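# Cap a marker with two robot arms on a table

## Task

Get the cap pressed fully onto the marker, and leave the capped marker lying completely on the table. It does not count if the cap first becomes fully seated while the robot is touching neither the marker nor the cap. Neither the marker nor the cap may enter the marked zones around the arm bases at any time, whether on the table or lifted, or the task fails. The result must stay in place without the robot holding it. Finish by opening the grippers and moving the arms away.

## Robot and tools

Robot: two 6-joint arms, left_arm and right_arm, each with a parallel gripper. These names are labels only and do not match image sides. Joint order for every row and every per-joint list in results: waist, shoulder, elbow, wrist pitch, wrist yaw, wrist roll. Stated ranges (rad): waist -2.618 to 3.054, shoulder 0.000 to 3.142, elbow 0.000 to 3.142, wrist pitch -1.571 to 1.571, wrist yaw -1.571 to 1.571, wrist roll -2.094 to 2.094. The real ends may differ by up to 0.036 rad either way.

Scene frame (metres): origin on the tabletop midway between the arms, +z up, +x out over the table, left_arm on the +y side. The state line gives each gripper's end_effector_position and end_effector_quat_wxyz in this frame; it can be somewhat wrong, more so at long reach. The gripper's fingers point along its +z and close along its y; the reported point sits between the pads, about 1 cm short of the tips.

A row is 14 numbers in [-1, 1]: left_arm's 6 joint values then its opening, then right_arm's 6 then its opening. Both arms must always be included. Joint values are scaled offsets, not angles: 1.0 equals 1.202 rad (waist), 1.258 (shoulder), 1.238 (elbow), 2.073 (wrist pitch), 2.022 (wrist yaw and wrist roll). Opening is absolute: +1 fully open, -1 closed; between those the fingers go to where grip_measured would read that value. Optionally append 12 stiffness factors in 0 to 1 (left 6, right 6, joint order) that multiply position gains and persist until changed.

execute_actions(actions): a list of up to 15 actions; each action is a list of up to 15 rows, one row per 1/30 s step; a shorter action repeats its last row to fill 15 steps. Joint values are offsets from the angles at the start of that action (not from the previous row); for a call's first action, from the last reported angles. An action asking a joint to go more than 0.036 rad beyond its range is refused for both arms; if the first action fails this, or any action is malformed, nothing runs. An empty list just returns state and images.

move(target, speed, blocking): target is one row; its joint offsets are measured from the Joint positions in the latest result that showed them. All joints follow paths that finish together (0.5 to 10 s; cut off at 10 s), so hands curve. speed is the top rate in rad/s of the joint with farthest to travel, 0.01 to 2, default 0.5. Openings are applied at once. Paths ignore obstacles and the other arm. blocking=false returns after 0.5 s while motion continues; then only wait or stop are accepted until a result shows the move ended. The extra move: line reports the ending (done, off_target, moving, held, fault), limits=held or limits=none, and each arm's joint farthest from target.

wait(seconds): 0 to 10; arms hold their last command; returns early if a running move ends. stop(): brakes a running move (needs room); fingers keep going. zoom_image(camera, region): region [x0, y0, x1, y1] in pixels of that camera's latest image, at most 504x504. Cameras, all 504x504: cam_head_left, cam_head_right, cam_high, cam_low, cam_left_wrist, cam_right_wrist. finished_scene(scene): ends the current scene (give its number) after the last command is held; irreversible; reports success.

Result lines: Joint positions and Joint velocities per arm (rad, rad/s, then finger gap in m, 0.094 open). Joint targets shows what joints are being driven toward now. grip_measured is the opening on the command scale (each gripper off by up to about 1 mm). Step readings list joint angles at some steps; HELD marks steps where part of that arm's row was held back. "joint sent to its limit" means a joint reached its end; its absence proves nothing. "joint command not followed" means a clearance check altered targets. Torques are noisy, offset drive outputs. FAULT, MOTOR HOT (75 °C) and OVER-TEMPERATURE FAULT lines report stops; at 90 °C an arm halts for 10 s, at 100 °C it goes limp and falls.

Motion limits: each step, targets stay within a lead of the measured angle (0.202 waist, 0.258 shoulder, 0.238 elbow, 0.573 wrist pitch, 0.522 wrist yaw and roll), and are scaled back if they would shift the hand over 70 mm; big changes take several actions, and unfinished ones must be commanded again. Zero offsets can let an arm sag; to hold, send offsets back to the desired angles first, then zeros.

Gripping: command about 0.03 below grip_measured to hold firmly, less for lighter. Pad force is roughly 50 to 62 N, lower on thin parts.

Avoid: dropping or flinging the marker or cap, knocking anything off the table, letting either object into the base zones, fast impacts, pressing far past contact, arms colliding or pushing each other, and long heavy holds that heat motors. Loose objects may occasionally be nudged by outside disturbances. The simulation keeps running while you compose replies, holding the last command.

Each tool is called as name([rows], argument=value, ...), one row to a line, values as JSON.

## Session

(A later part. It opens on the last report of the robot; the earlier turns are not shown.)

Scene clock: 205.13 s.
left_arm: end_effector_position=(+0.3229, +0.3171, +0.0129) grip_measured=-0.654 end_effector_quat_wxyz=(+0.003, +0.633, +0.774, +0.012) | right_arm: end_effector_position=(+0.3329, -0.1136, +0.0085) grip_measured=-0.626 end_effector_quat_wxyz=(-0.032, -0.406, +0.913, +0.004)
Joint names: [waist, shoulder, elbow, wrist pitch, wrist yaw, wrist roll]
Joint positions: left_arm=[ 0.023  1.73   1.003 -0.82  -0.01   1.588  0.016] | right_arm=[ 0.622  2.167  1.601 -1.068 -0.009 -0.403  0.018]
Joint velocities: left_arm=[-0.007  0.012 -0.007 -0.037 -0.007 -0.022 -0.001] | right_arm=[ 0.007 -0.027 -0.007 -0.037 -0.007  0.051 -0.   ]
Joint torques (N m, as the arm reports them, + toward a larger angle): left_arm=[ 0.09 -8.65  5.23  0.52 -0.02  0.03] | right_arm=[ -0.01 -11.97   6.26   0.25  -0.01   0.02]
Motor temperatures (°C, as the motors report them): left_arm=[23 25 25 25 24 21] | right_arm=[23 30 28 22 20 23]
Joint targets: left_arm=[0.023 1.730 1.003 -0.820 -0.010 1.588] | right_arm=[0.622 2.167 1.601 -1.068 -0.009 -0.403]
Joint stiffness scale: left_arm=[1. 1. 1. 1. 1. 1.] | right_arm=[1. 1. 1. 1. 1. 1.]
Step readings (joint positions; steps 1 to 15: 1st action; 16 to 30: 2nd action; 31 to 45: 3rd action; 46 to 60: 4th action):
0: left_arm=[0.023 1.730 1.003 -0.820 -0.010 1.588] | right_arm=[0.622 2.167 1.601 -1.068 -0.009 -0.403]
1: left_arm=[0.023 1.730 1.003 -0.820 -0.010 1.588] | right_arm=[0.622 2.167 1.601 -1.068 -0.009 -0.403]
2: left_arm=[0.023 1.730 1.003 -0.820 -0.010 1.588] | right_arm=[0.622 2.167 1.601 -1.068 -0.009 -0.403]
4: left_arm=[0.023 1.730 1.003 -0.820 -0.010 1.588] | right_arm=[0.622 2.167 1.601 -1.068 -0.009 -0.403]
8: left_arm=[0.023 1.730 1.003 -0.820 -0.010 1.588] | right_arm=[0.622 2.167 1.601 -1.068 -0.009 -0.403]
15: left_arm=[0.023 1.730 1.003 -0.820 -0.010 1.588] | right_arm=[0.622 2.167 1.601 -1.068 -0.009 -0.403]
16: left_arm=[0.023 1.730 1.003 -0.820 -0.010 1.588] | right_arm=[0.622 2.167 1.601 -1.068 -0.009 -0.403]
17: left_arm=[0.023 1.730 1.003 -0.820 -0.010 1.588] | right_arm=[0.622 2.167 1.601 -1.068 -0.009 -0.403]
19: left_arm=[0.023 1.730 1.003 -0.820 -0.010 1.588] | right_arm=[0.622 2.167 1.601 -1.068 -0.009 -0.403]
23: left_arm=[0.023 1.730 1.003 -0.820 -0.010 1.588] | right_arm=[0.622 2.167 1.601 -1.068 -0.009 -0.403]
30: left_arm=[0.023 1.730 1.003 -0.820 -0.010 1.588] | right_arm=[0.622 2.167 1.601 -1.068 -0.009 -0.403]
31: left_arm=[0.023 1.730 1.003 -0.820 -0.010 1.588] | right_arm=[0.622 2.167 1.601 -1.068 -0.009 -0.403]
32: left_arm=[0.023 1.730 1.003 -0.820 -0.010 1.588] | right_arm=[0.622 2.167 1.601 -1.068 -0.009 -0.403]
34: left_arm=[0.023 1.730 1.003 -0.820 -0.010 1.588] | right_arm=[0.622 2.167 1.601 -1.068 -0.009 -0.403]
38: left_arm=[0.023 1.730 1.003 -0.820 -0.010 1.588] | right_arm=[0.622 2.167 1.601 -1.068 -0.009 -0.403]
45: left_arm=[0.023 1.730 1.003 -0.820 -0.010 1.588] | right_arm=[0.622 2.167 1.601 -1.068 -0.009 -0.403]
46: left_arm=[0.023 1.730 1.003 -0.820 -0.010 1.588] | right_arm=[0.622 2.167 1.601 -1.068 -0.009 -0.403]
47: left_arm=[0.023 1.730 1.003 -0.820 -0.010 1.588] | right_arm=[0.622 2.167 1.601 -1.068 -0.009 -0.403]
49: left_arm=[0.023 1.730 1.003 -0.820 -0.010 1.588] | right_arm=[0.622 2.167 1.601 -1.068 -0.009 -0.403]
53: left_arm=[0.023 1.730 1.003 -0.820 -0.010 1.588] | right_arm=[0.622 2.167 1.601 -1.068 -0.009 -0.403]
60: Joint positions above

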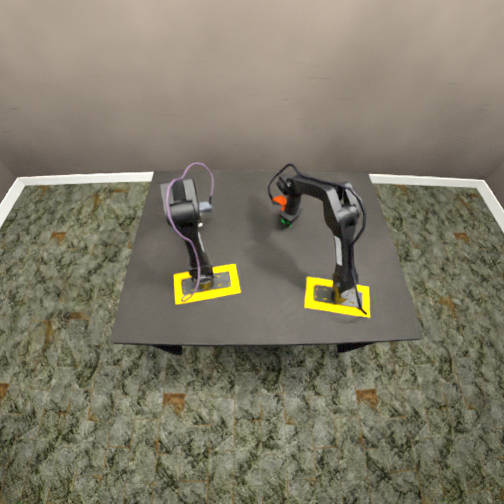

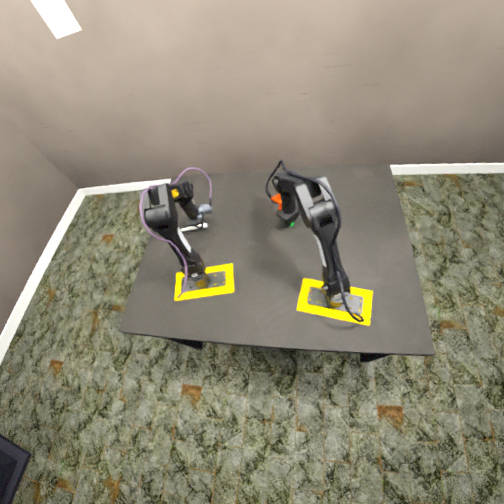

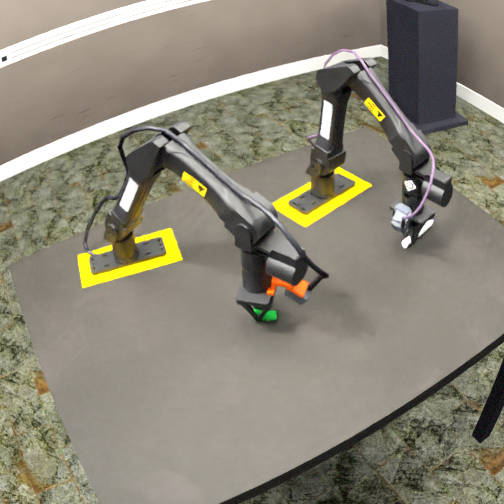

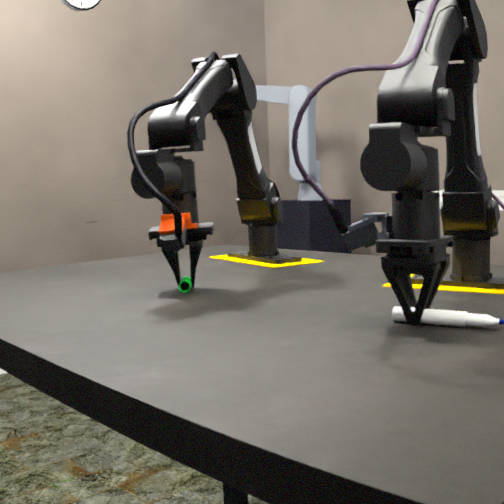

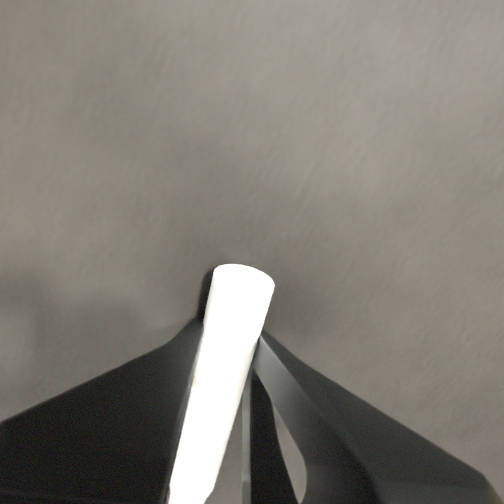

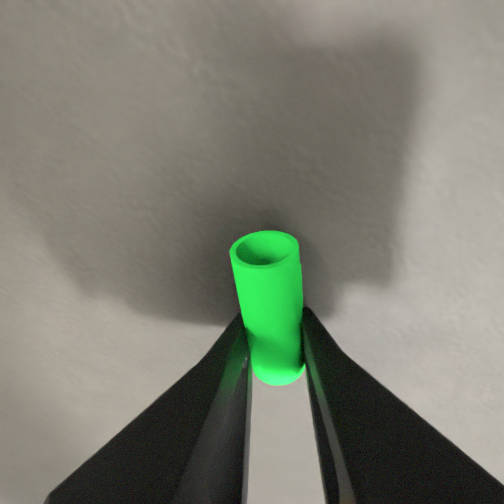

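move(target=[0,-0.04,0.06,-0.05,0,0,-0.73, 0,-0.03,0.05,-0.02,0,0.195,-0.70], speed=0.5)

move(target=[-0.46,-0.06,-0.02,-0.035,0,-1,-0.73, 0,0,0,0,0,0,-0.70], speed=1.2)

Scene clock: 249.20 s.
left_arm: end_effector_position=(+0.3240, +0.3174, +0.0333) grip_measured=-0.654 end_effector_quat_wxyz=(+0.005, +0.633, +0.774, +0.014) | right_arm: end_effector_position=(+0.3343, -0.1130, +0.0158) grip_measured=-0.626 end_effector_quat_wxyz=(-0.033, -0.225, +0.974, -0.002)
Joint names: [waist, shoulder, elbow, wrist pitch, wrist yaw, wrist roll]
Joint positions: left_arm=[ 0.023  1.696  1.052 -0.9   -0.01   1.588  0.016] | right_arm=[ 0.622  2.167  1.632 -1.101 -0.009 -0.02   0.018]
Joint velocities: left_arm=[-0.012 -0.002  0.007  0.037 -0.037 -0.037 -0.   ] | right_arm=[-0.012 -0.012  0.002 -0.007  0.051 -0.007 -0.   ]
Joint torques (N m, as the arm reports them, + toward a larger angle): left_arm=[  0.09 -10.1    7.26   0.32   0.     0.03] | right_arm=[ -0.01 -15.77   8.59   0.16  -0.01   0.09]
Motor temperatures (°C, as the motors report them): left_arm=[23 26 25 25 24 21] | right_arm=[23 30 28 22 20 23]
Joint targets: left_arm=[0.023 1.680 1.078 -0.924 -0.010 1.588] | right_arm=[0.622 2.129 1.663 -1.110 -0.009 -0.009]
Joint stiffness scale: left_arm=[1. 1. 1. 1. 1. 1.] | right_arm=[1. 1. 1. 1. 1. 1.]
move: off_target (left_arm, right_arm); limits=none; left_arm: farthest joint: the elbow, 0.025 radians from its target (0.074 radians at the start); right_arm: farthest joint: the shoulder, 0.038 radians from its target (0.038 radians at the start)

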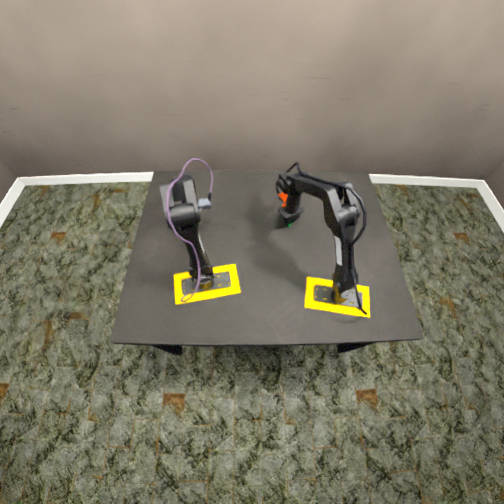

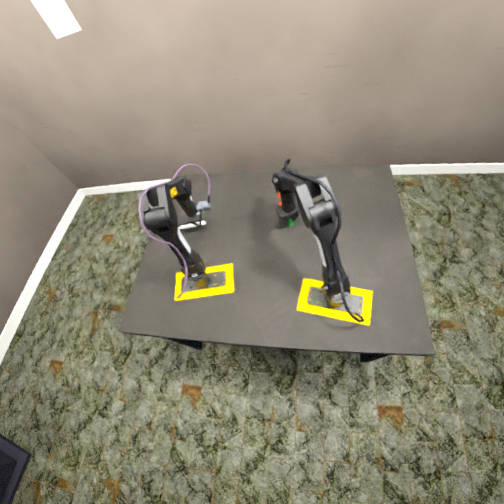

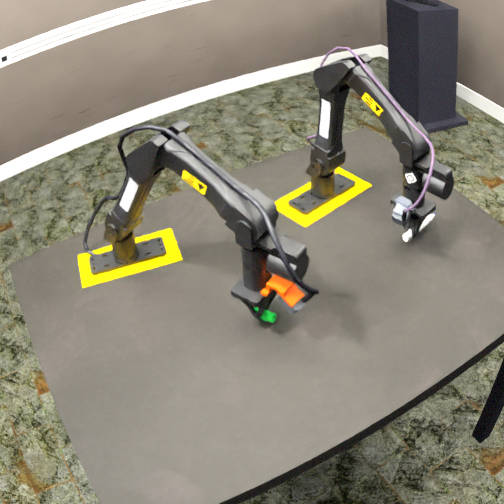

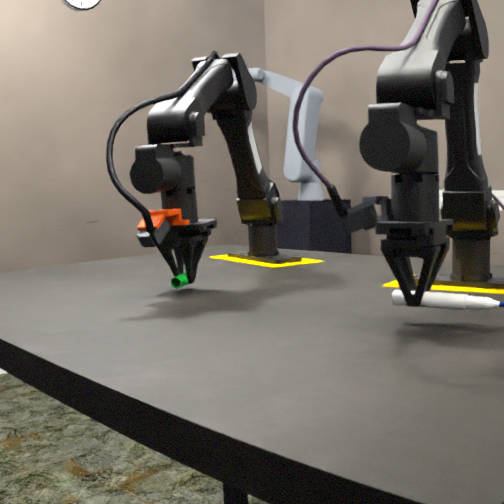

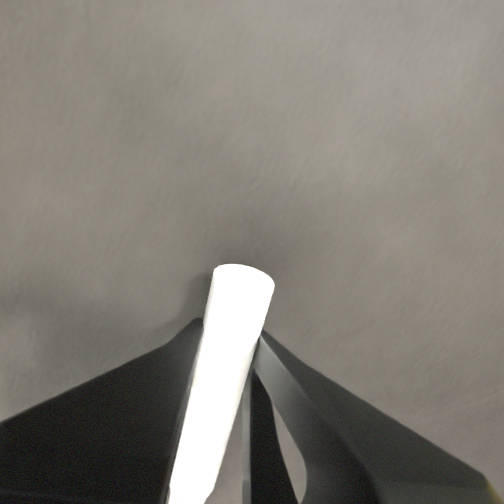

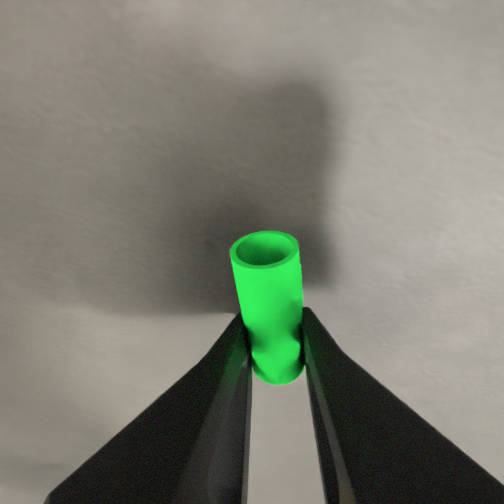

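Scene clock: 251.87 s.
left_arm: end_effector_position=(+0.3091, +0.1631, +0.0484) grip_measured=-0.654 end_effector_quat_wxyz=(+0.018, -0.050, +0.999, -0.002) | right_arm: end_effector_position=(+0.3343, -0.1130, +0.0158) grip_measured=-0.626 end_effector_quat_wxyz=(-0.033, -0.225, +0.974, -0.002)
Joint names: [waist, shoulder, elbow, wrist pitch, wrist yaw, wrist roll]
Joint positions: left_arm=[-0.522  1.638  1.052 -0.952 -0.01  -0.427  0.016] | right_arm=[ 0.622  2.167  1.632 -1.101 -0.009 -0.02   0.018]
Joint velocities: left_arm=[ 0.002 -0.002 -0.012 -0.007  0.022  0.037  0.001] | right_arm=[ 0.007  0.002 -0.002  0.051  0.125  0.037  0.   ]
Joint torques (N m, as the arm reports them, + toward a larger angle): left_arm=[-0.58 -9.8   3.86  0.35  0.   -0.04] | right_arm=[ -0.01 -12.02   6.31   0.25  -0.01   0.02]
Motor temperatures (°C, as the motors report them): left_arm=[23 26 25 25 24 21] | right_arm=[23 30 28 22 20 23]
Joint targets: left_arm=[-0.530 1.620 1.028 -0.973 -0.010 -0.434] | right_arm=[0.622 2.167 1.632 -1.101 -0.009 -0.020]
Joint stiffness scale: left_arm=[1. 1. 1. 1. 1. 1.] | right_arm=[1. 1. 1. 1. 1. 1.]
move: off_target (left_arm); limits=none; left_arm: farthest joint: the elbow, 0.025 radians from its target (0.025 radians at the start); right_arm: farthest joint: the waist, 0.000 radians from its target (0.000 radians at the start)

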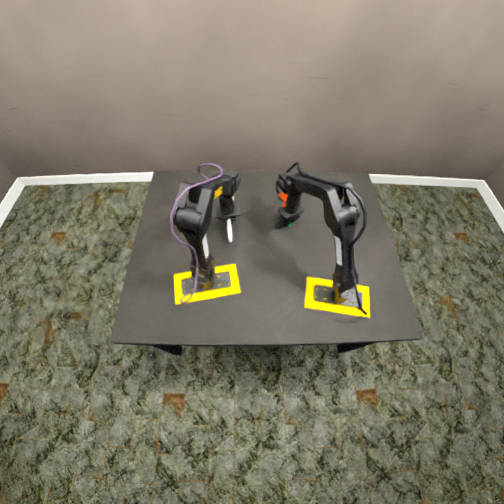

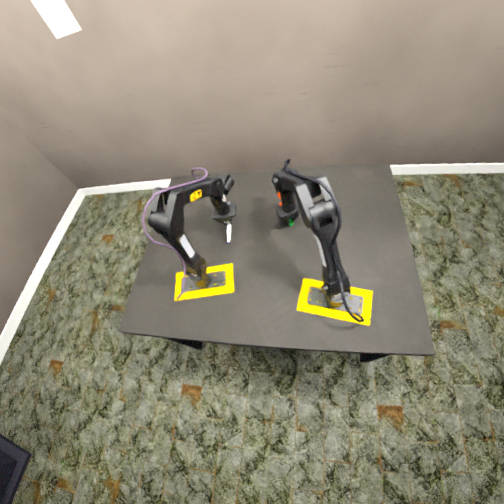

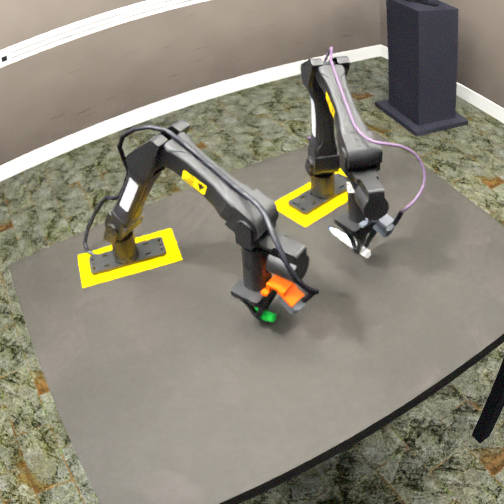

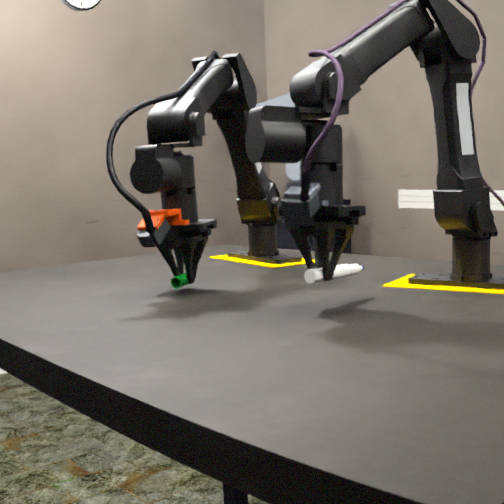

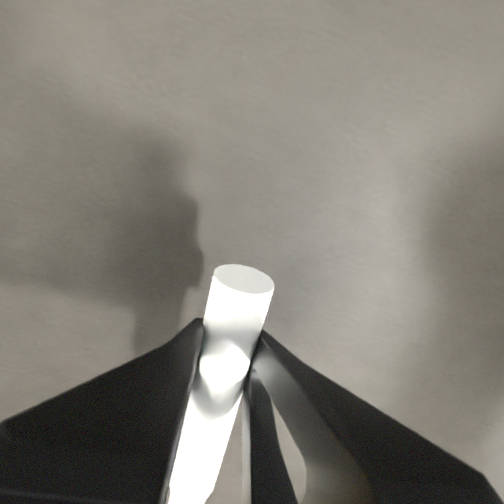

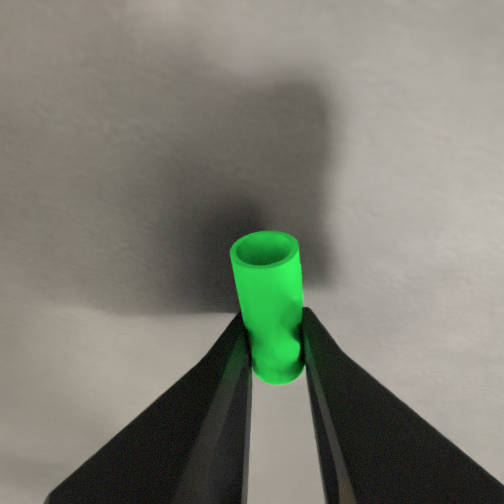

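move(target=[0,-0.01,-0.01,0,0,-0.432,-0.73, 0.437,-0.235,-0.25,0.058,0,0.01,-0.70], speed=0.8)

Scene clock: 265.60 s.
left_arm: end_effector_position=(+0.3091, +0.1631, +0.0484) grip_measured=-0.653 end_effector_quat_wxyz=(+0.015, -0.465, +0.885, -0.009) | right_arm: end_effector_position=(+0.1748, +0.0015, +0.0370) grip_measured=-0.626 end_effector_quat_wxyz=(-0.003, -0.465, +0.885, +0.003)
Joint names: [waist, shoulder, elbow, wrist pitch, wrist yaw, wrist roll]
Joint positions: left_arm=[-0.522  1.638  1.052 -0.952 -0.01  -1.294  0.016] | right_arm=[ 1.144  1.903  1.329 -0.999 -0.008 -0.01   0.018]
Joint velocities: left_arm=[-0.007  0.007  0.002 -0.081 -0.007 -0.051  0.001] | right_arm=[-0.002  0.012 -0.002  0.007 -0.051  0.037  0.   ]
Joint torques (N m, as the arm reports them, + toward a larger angle): left_arm=[ 0.04 -9.29  4.72  0.54 -0.01 -0.04] | right_arm=[  0.18 -12.76   5.84   0.54  -0.02   0.12]
Motor temperatures (°C, as the motors report them): left_arm=[23 26 25 24 24 21] | right_arm=[23 30 28 22 20 23]
Joint targets: left_arm=[-0.522 1.625 1.040 -0.952 -0.010 -1.301] | right_arm=[1.147 1.872 1.322 -0.981 -0.009 0.000]
Joint stiffness scale: left_arm=[1. 1. 1. 1. 1. 1.] | right_arm=[1. 1. 1. 1. 1. 1.]
move: off_target (right_arm); limits=none; left_arm: farthest joint: the elbow, 0.013 radians from its target (0.013 radians at the start); right_arm: farthest joint: the shoulder, 0.032 radians from its target (0.296 radians at the start)

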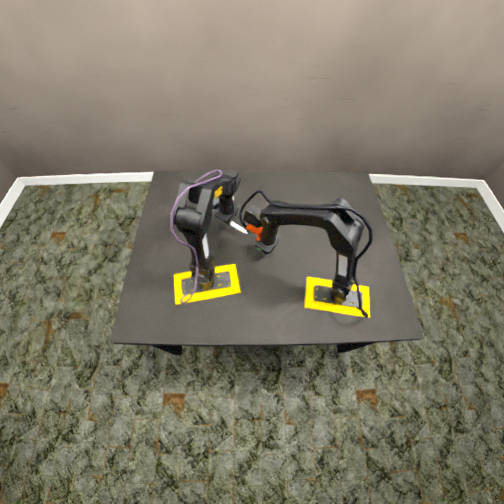

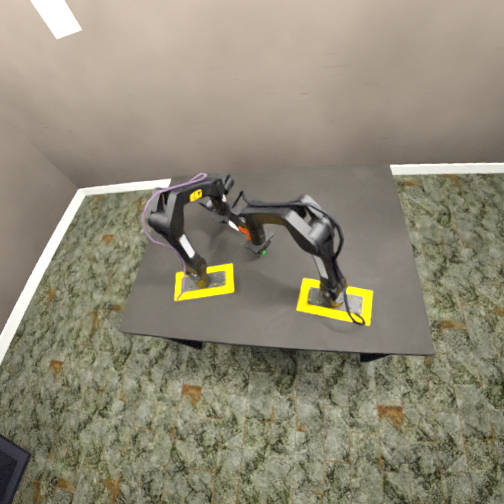

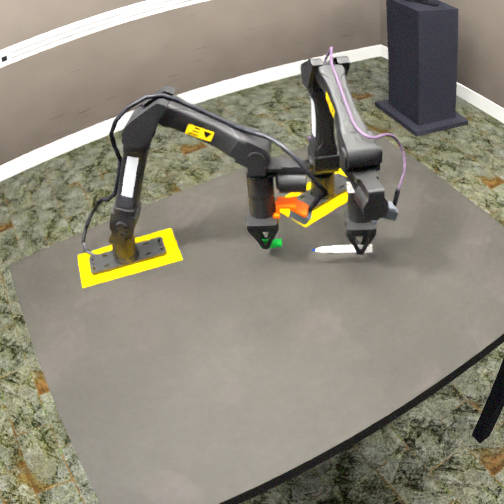

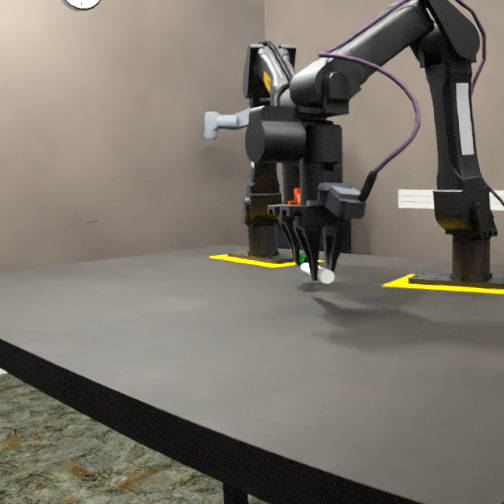

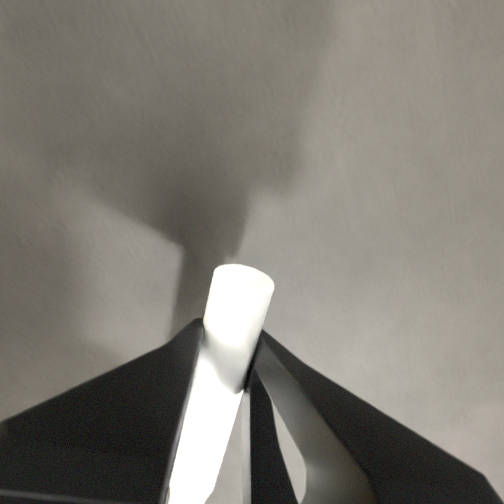

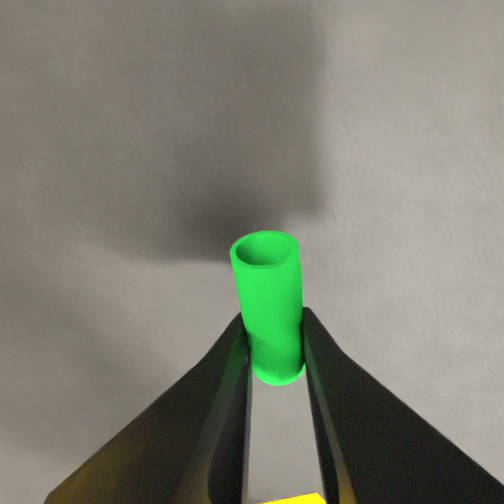

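move(target=[0,-0.01,-0.01,0,0,0,-0.73, 0,0.01,-0.058,0.05,0,0,-0.70], speed=0.3)

Scene clock: 277.00 s.
left_arm: end_effector_position=(+0.3091, +0.1631, +0.0484) grip_measured=-0.653 end_effector_quat_wxyz=(+0.015, -0.465, +0.885, -0.009) | right_arm: end_effector_position=(+0.1741, +0.0006, +0.0214) grip_measured=-0.626 end_effector_quat_wxyz=(+0.006, -0.465, +0.885, +0.008)
Joint names: [waist, shoulder, elbow, wrist pitch, wrist yaw, wrist roll]
Joint positions: left_arm=[-0.522  1.638  1.052 -0.952 -0.01  -1.295  0.016] | right_arm=[ 1.144  1.903  1.263 -0.913 -0.008 -0.01   0.018]
Joint velocities: left_arm=[ 0.007  0.017  0.007  0.022 -0.037 -0.022 -0.002] | right_arm=[-0.007 -0.017  0.002  0.066 -0.007  0.007 -0.   ]
Joint torques (N m, as the arm reports them, + toward a larger angle): left_arm=[ 0.03 -9.22  4.71  0.54  0.    0.02] | right_arm=[ 0.   -8.25  5.89  0.6   0.    0.02]
Motor temperatures (°C, as the motors report them): left_arm=[23 26 25 24 24 21] | right_arm=[23 30 28 22 20 23]
Joint targets: left_arm=[-0.522 1.625 1.040 -0.952 -0.010 -1.294] | right_arm=[1.144 1.916 1.257 -0.895 -0.008 -0.010]
Joint stiffness scale: left_arm=[1. 1. 1. 1. 1. 1.] | right_arm=[1. 1. 1. 1. 1. 1.]
move: done; limits=none; left_arm: farthest joint: the elbow, 0.013 radians from its target (0.013 radians at the start); right_arm: farthest joint: the wrist pitch, 0.017 radians from its target (0.103 radians at the start)

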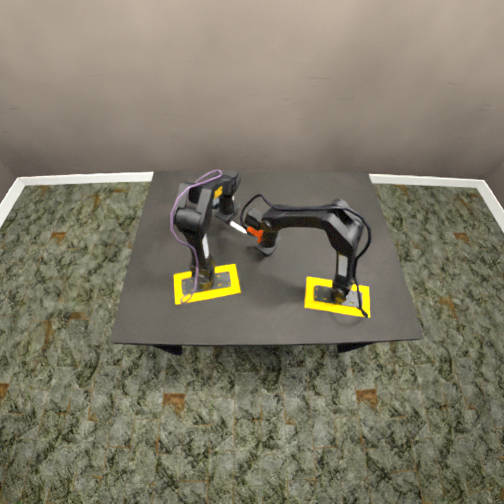

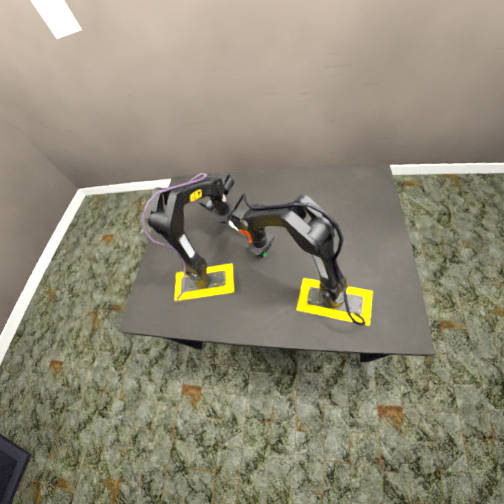

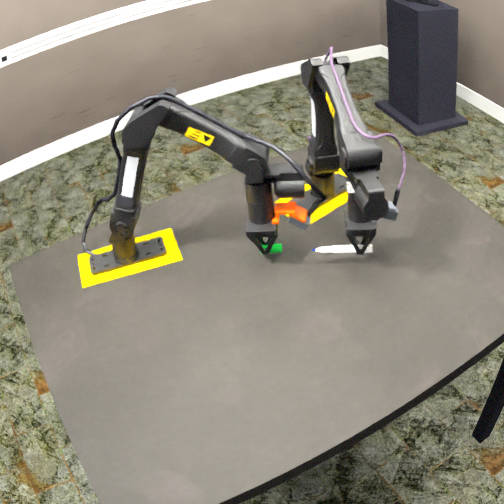

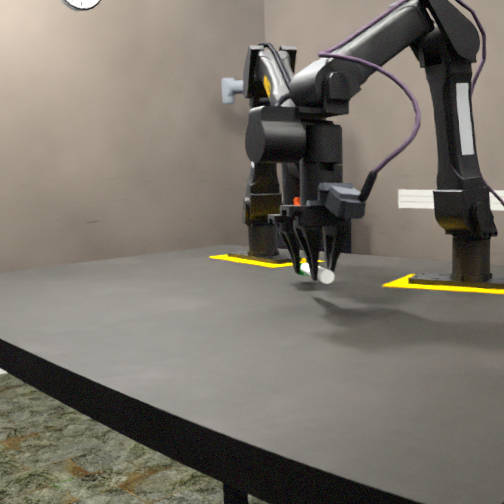

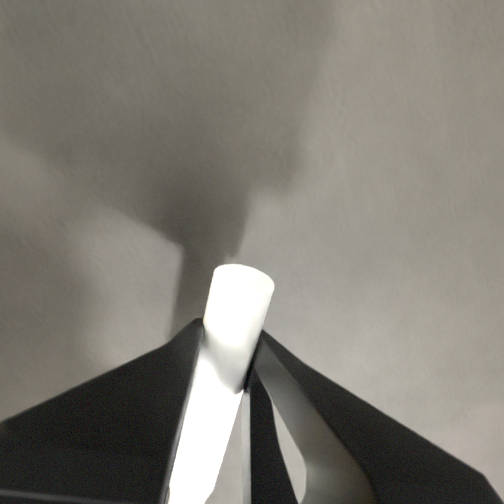

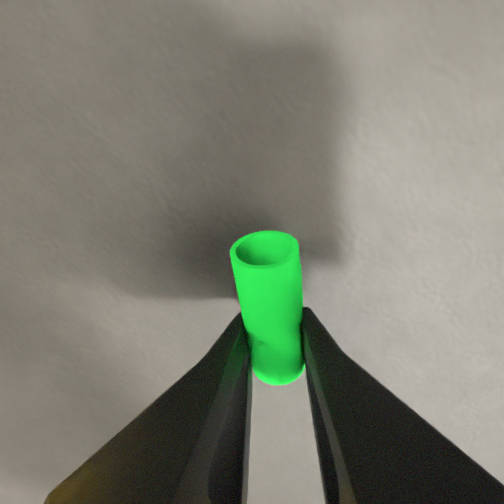

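Another 0.011 down.

move(target=[0,-0.01,-0.01,0,0,0,-0.73, 0,0.02,-0.025,0.02,0,0,-0.70], speed=0.2)

Scene clock: 280.87 s.
left_arm: end_effector_position=(+0.3091, +0.1631, +0.0484) grip_measured=-0.653 end_effector_quat_wxyz=(+0.015, -0.465, +0.885, -0.009) | right_arm: end_effector_position=(+0.1704, -0.0047, +0.0083) grip_measured=-0.626 end_effector_quat_wxyz=(-0.007, -0.465, +0.885, +0.001)
Joint names: [waist, shoulder, elbow, wrist pitch, wrist yaw, wrist roll]
Joint positions: left_arm=[-0.522  1.638  1.052 -0.952 -0.01  -1.295  0.016] | right_arm=[ 1.144  1.926  1.237 -0.893 -0.008 -0.01   0.018]
Joint velocities: left_arm=[ 0.002  0.002  0.012  0.051  0.066 -0.051  0.   ] | right_arm=[ 0.017 -0.002  0.012 -0.007  0.037 -0.022 -0.001]
Joint torques (N m, as the arm reports them, + toward a larger angle): left_arm=[ 0.04 -9.21  4.71  0.55  0.01  0.01] | right_arm=[ 0.01 -9.29  5.79  0.56  0.    0.02]
Motor temperatures (°C, as the motors report them): left_arm=[23 26 25 25 24 21] | right_arm=[23 30 28 22 20 23]
Joint targets: left_arm=[-0.522 1.625 1.040 -0.952 -0.010 -1.295] | right_arm=[1.144 1.929 1.232 -0.872 -0.008 -0.010]
Joint stiffness scale: left_arm=[1. 1. 1. 1. 1. 1.] | right_arm=[1. 1. 1. 1. 1. 1.]
move: off_target (right_arm); limits=none; left_arm: farthest joint: the elbow, 0.013 radians from its target (0.013 radians at the start); right_arm: farthest joint: the wrist pitch, 0.021 radians from its target (0.041 radians at the start)

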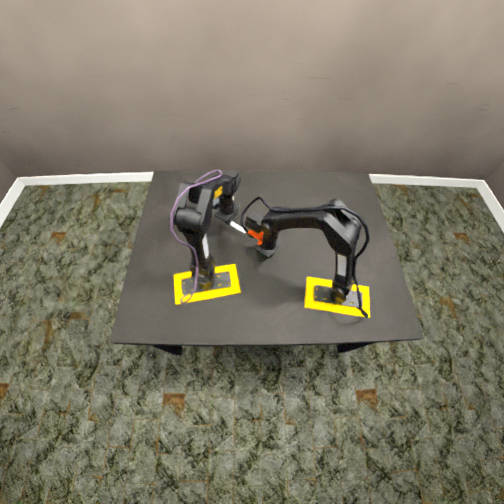

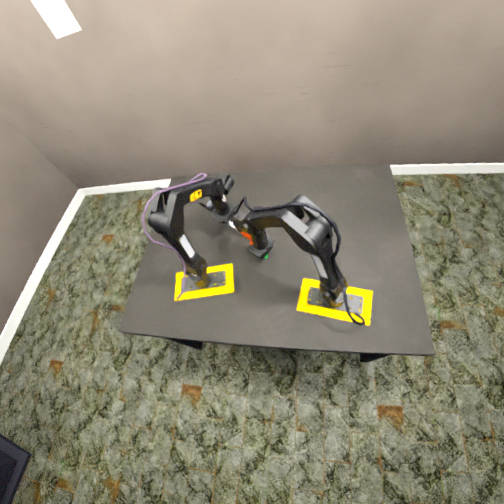

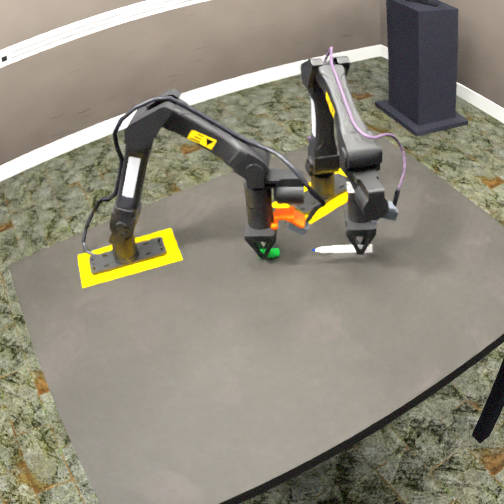

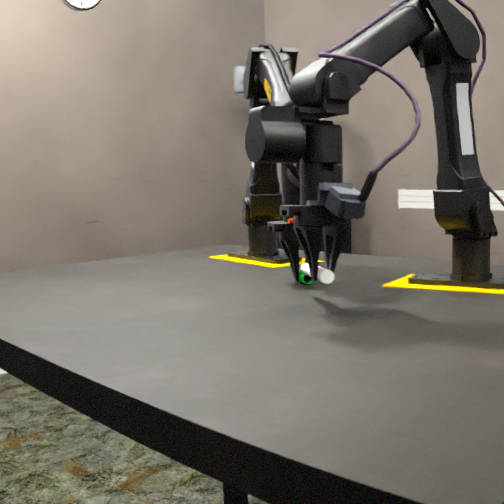

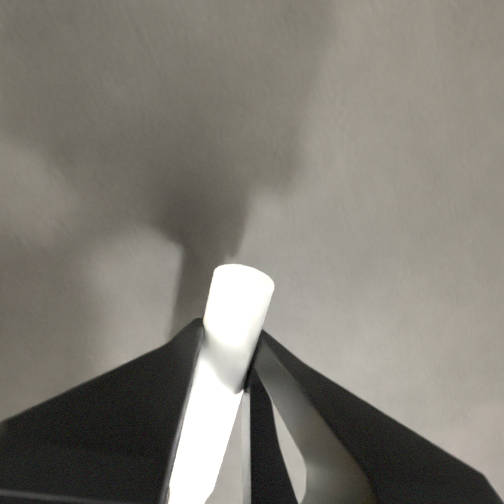

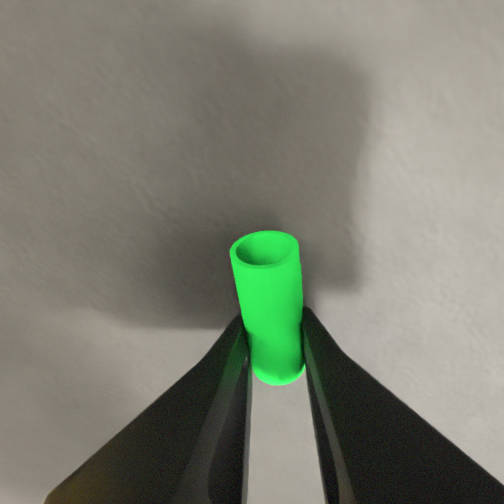

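execute_actions([
  [[0,-0.01,-0.01,0,0,0,-0.73, 0,0,0,0,0,0,-0.2]],
])

move(target=[0,-0.01,-0.01,0,0,0,-0.73, 0,-0.17,-0.20,0.173,0,0,-0.2], speed=0.5)

Scene clock: 292.97 s.
left_arm: end_effector_position=(+0.3091, +0.1631, +0.0484) grip_measured=-0.653 end_effector_quat_wxyz=(+0.015, -0.465, +0.885, -0.009) | right_arm: end_effector_position=(+0.1704, -0.0047, +0.0083) grip_measured=-0.202 end_effector_quat_wxyz=(-0.007, -0.465, +0.885, +0.001)
Joint names: [waist, shoulder, elbow, wrist pitch, wrist yaw, wrist roll]
Joint positions: left_arm=[-0.522  1.638  1.052 -0.952 -0.01  -1.295  0.016] | right_arm=[ 1.144  1.926  1.237 -0.893 -0.008 -0.01   0.038]
Joint velocities: left_arm=[-0.017  0.002 -0.012 -0.095 -0.037 -0.051 -0.   ] | right_arm=[-0.002 -0.017  0.002 -0.037 -0.037  0.007  0.001]
Joint torques (N m, as the arm reports them, + toward a larger angle): left_arm=[ 0.02 -9.24  4.67  0.54  0.01  0.03] | right_arm=[-0.02 -9.56  6.15  0.35  0.    0.02]
Motor temperatures (°C, as the motors report them): left_arm=[23 26 25 25 24 21] | right_arm=[23 29 27 22 20 23]
Joint targets: left_arm=[-0.522 1.625 1.040 -0.952 -0.010 -1.295] | right_arm=[1.144 1.926 1.237 -0.893 -0.008 -0.010]
Joint stiffness scale: left_arm=[1. 1. 1. 1. 1. 1.] | right_arm=[1. 1. 1. 1. 1. 1.]
Step readings (joint positions):
0: left_arm=[-0.522 1.638 1.052 -0.952 -0.010 -1.295] | right_arm=[1.144 1.926 1.237 -0.893 -0.008 -0.010]
1: left_arm=[-0.522 1.638 1.052 -0.952 -0.010 -1.295] | right_arm=[1.144 1.926 1.237 -0.893 -0.008 -0.010]
2: left_arm=[-0.522 1.638 1.052 -0.952 -0.010 -1.295] | right_arm=[1.144 1.926 1.237 -0.893 -0.008 -0.010]
4: left_arm=[-0.522 1.638 1.052 -0.952 -0.010 -1.295] | right_arm=[1.144 1.926 1.237 -0.893 -0.008 -0.010]
8: left_arm=[-0.522 1.638 1.052 -0.952 -0.010 -1.295] | right_arm=[1.144 1.926 1.237 -0.893 -0.008 -0.010]
15: Joint positions above

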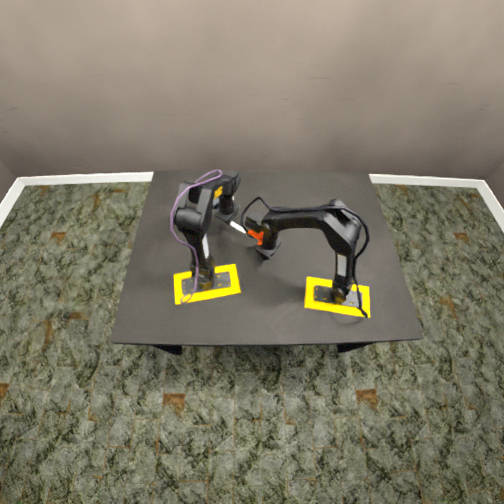

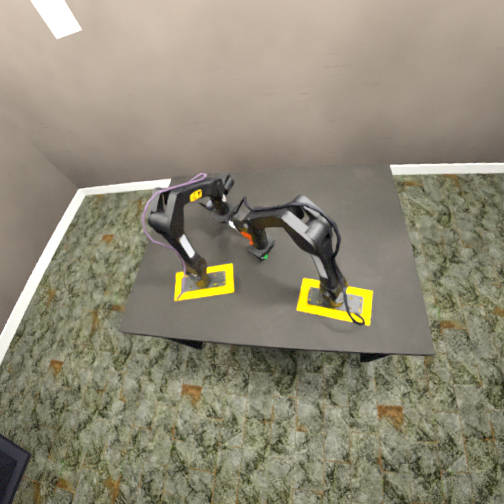

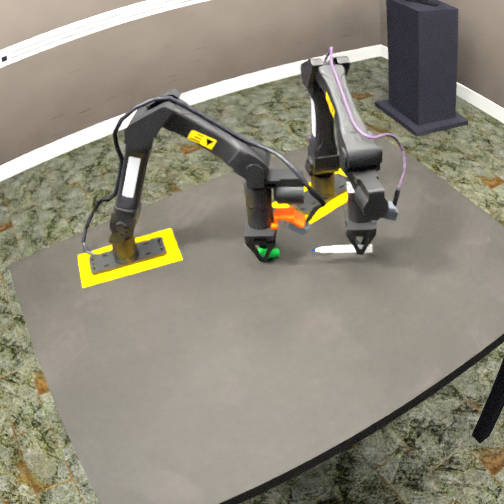

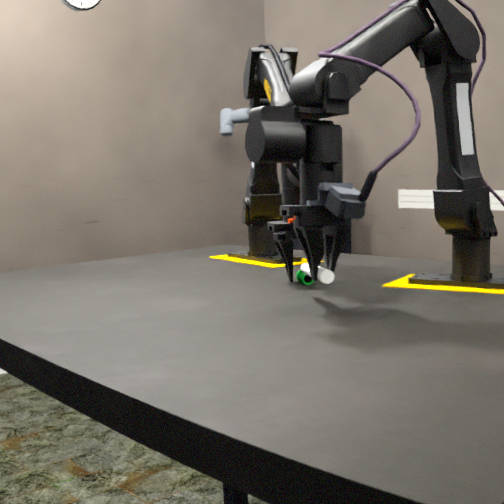

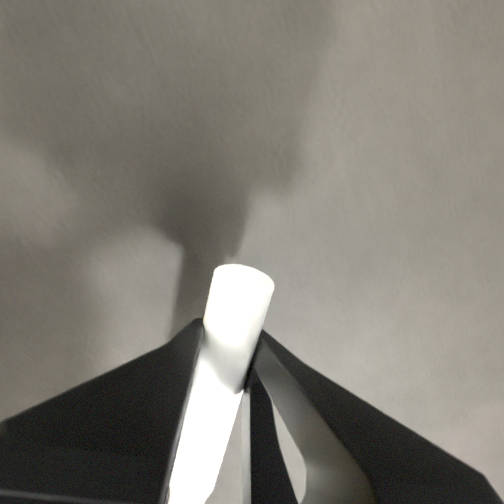

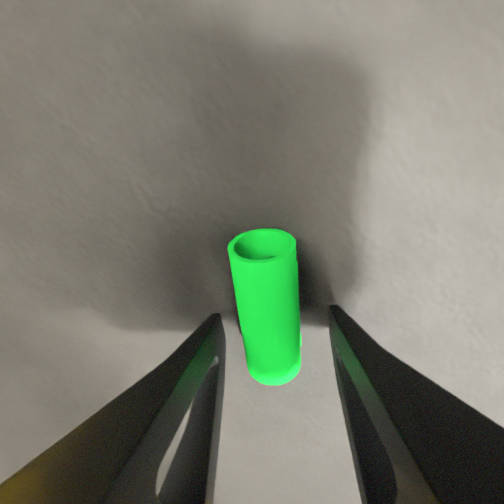

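Scene clock: 294.43 s.
left_arm: end_effector_position=(+0.3091, +0.1631, +0.0484) grip_measured=-0.653 end_effector_quat_wxyz=(+0.015, -0.465, +0.885, -0.009) | right_arm: end_effector_position=(+0.1796, +0.0084, +0.0172) grip_measured=-0.202 end_effector_quat_wxyz=(+0.118, -0.462, +0.877, +0.065)
Joint names: [waist, shoulder, elbow, wrist pitch, wrist yaw, wrist roll]
Joint positions: left_arm=[-0.522  1.638  1.052 -0.952 -0.01  -1.295  0.016] | right_arm=[ 1.144  1.742  0.997 -0.555 -0.008 -0.01   0.038]
Joint velocities: left_arm=[-0.002  0.007 -0.012 -0.007  0.022  0.007 -0.   ] | right_arm=[ 0.017  0.007  0.007  0.037  0.051  0.051 -0.   ]
Joint torques (N m, as the arm reports them, + toward a larger angle): left_arm=[ 0.03 -9.22  4.68  0.53  0.01  0.03] | right_arm=[  0.   -11.1    5.88   1.05  -0.01   0.02]
Motor temperatures (°C, as the motors report them): left_arm=[23 26 25 25 24 21] | right_arm=[23 29 27 22 20 23]
Joint targets: left_arm=[-0.522 1.625 1.040 -0.952 -0.010 -1.295] | right_arm=[1.144 1.712 0.989 -0.534 -0.008 -0.010]
Joint stiffness scale: left_arm=[1. 1. 1. 1. 1. 1.] | right_arm=[1. 1. 1. 1. 1. 1.]
move: off_target (right_arm); limits=none; left_arm: farthest joint: the elbow, 0.013 radians from its target (0.013 radians at the start); right_arm: farthest joint: the shoulder, 0.030 radians from its target (0.214 radians at the start)

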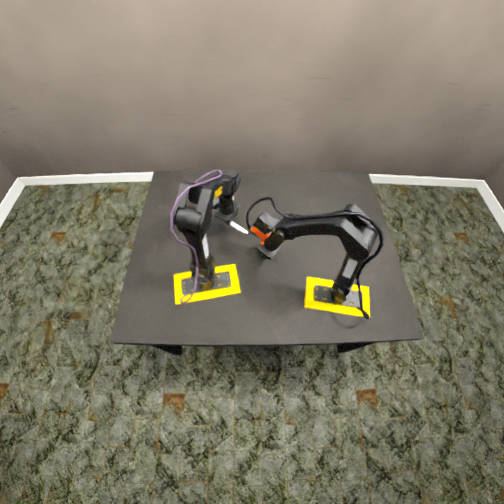

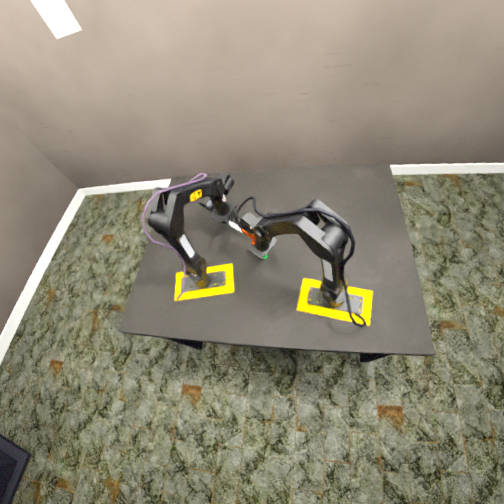

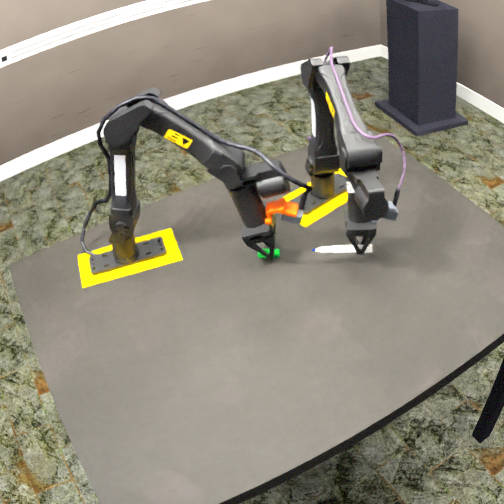

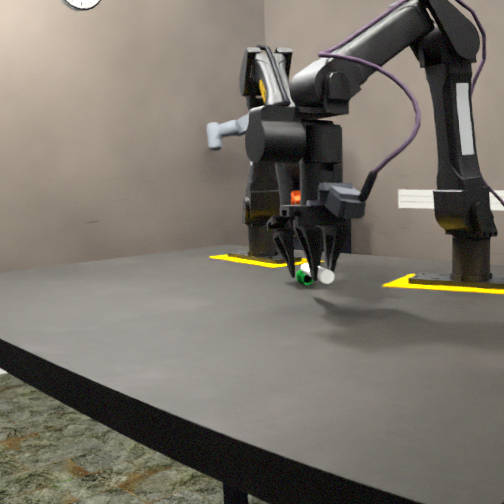

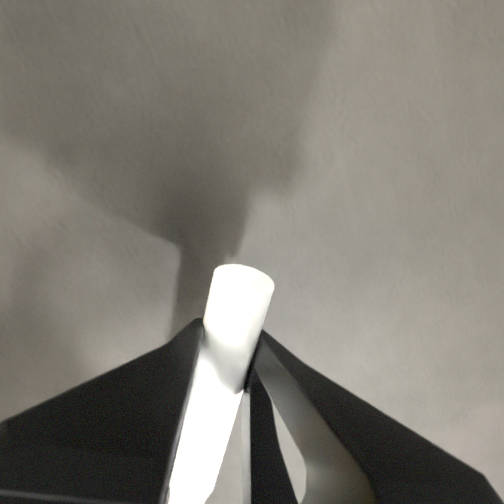

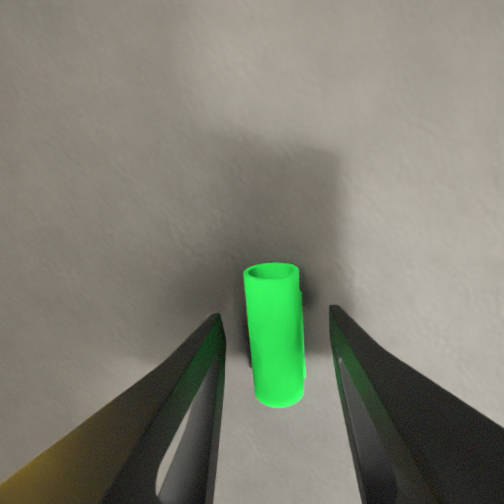

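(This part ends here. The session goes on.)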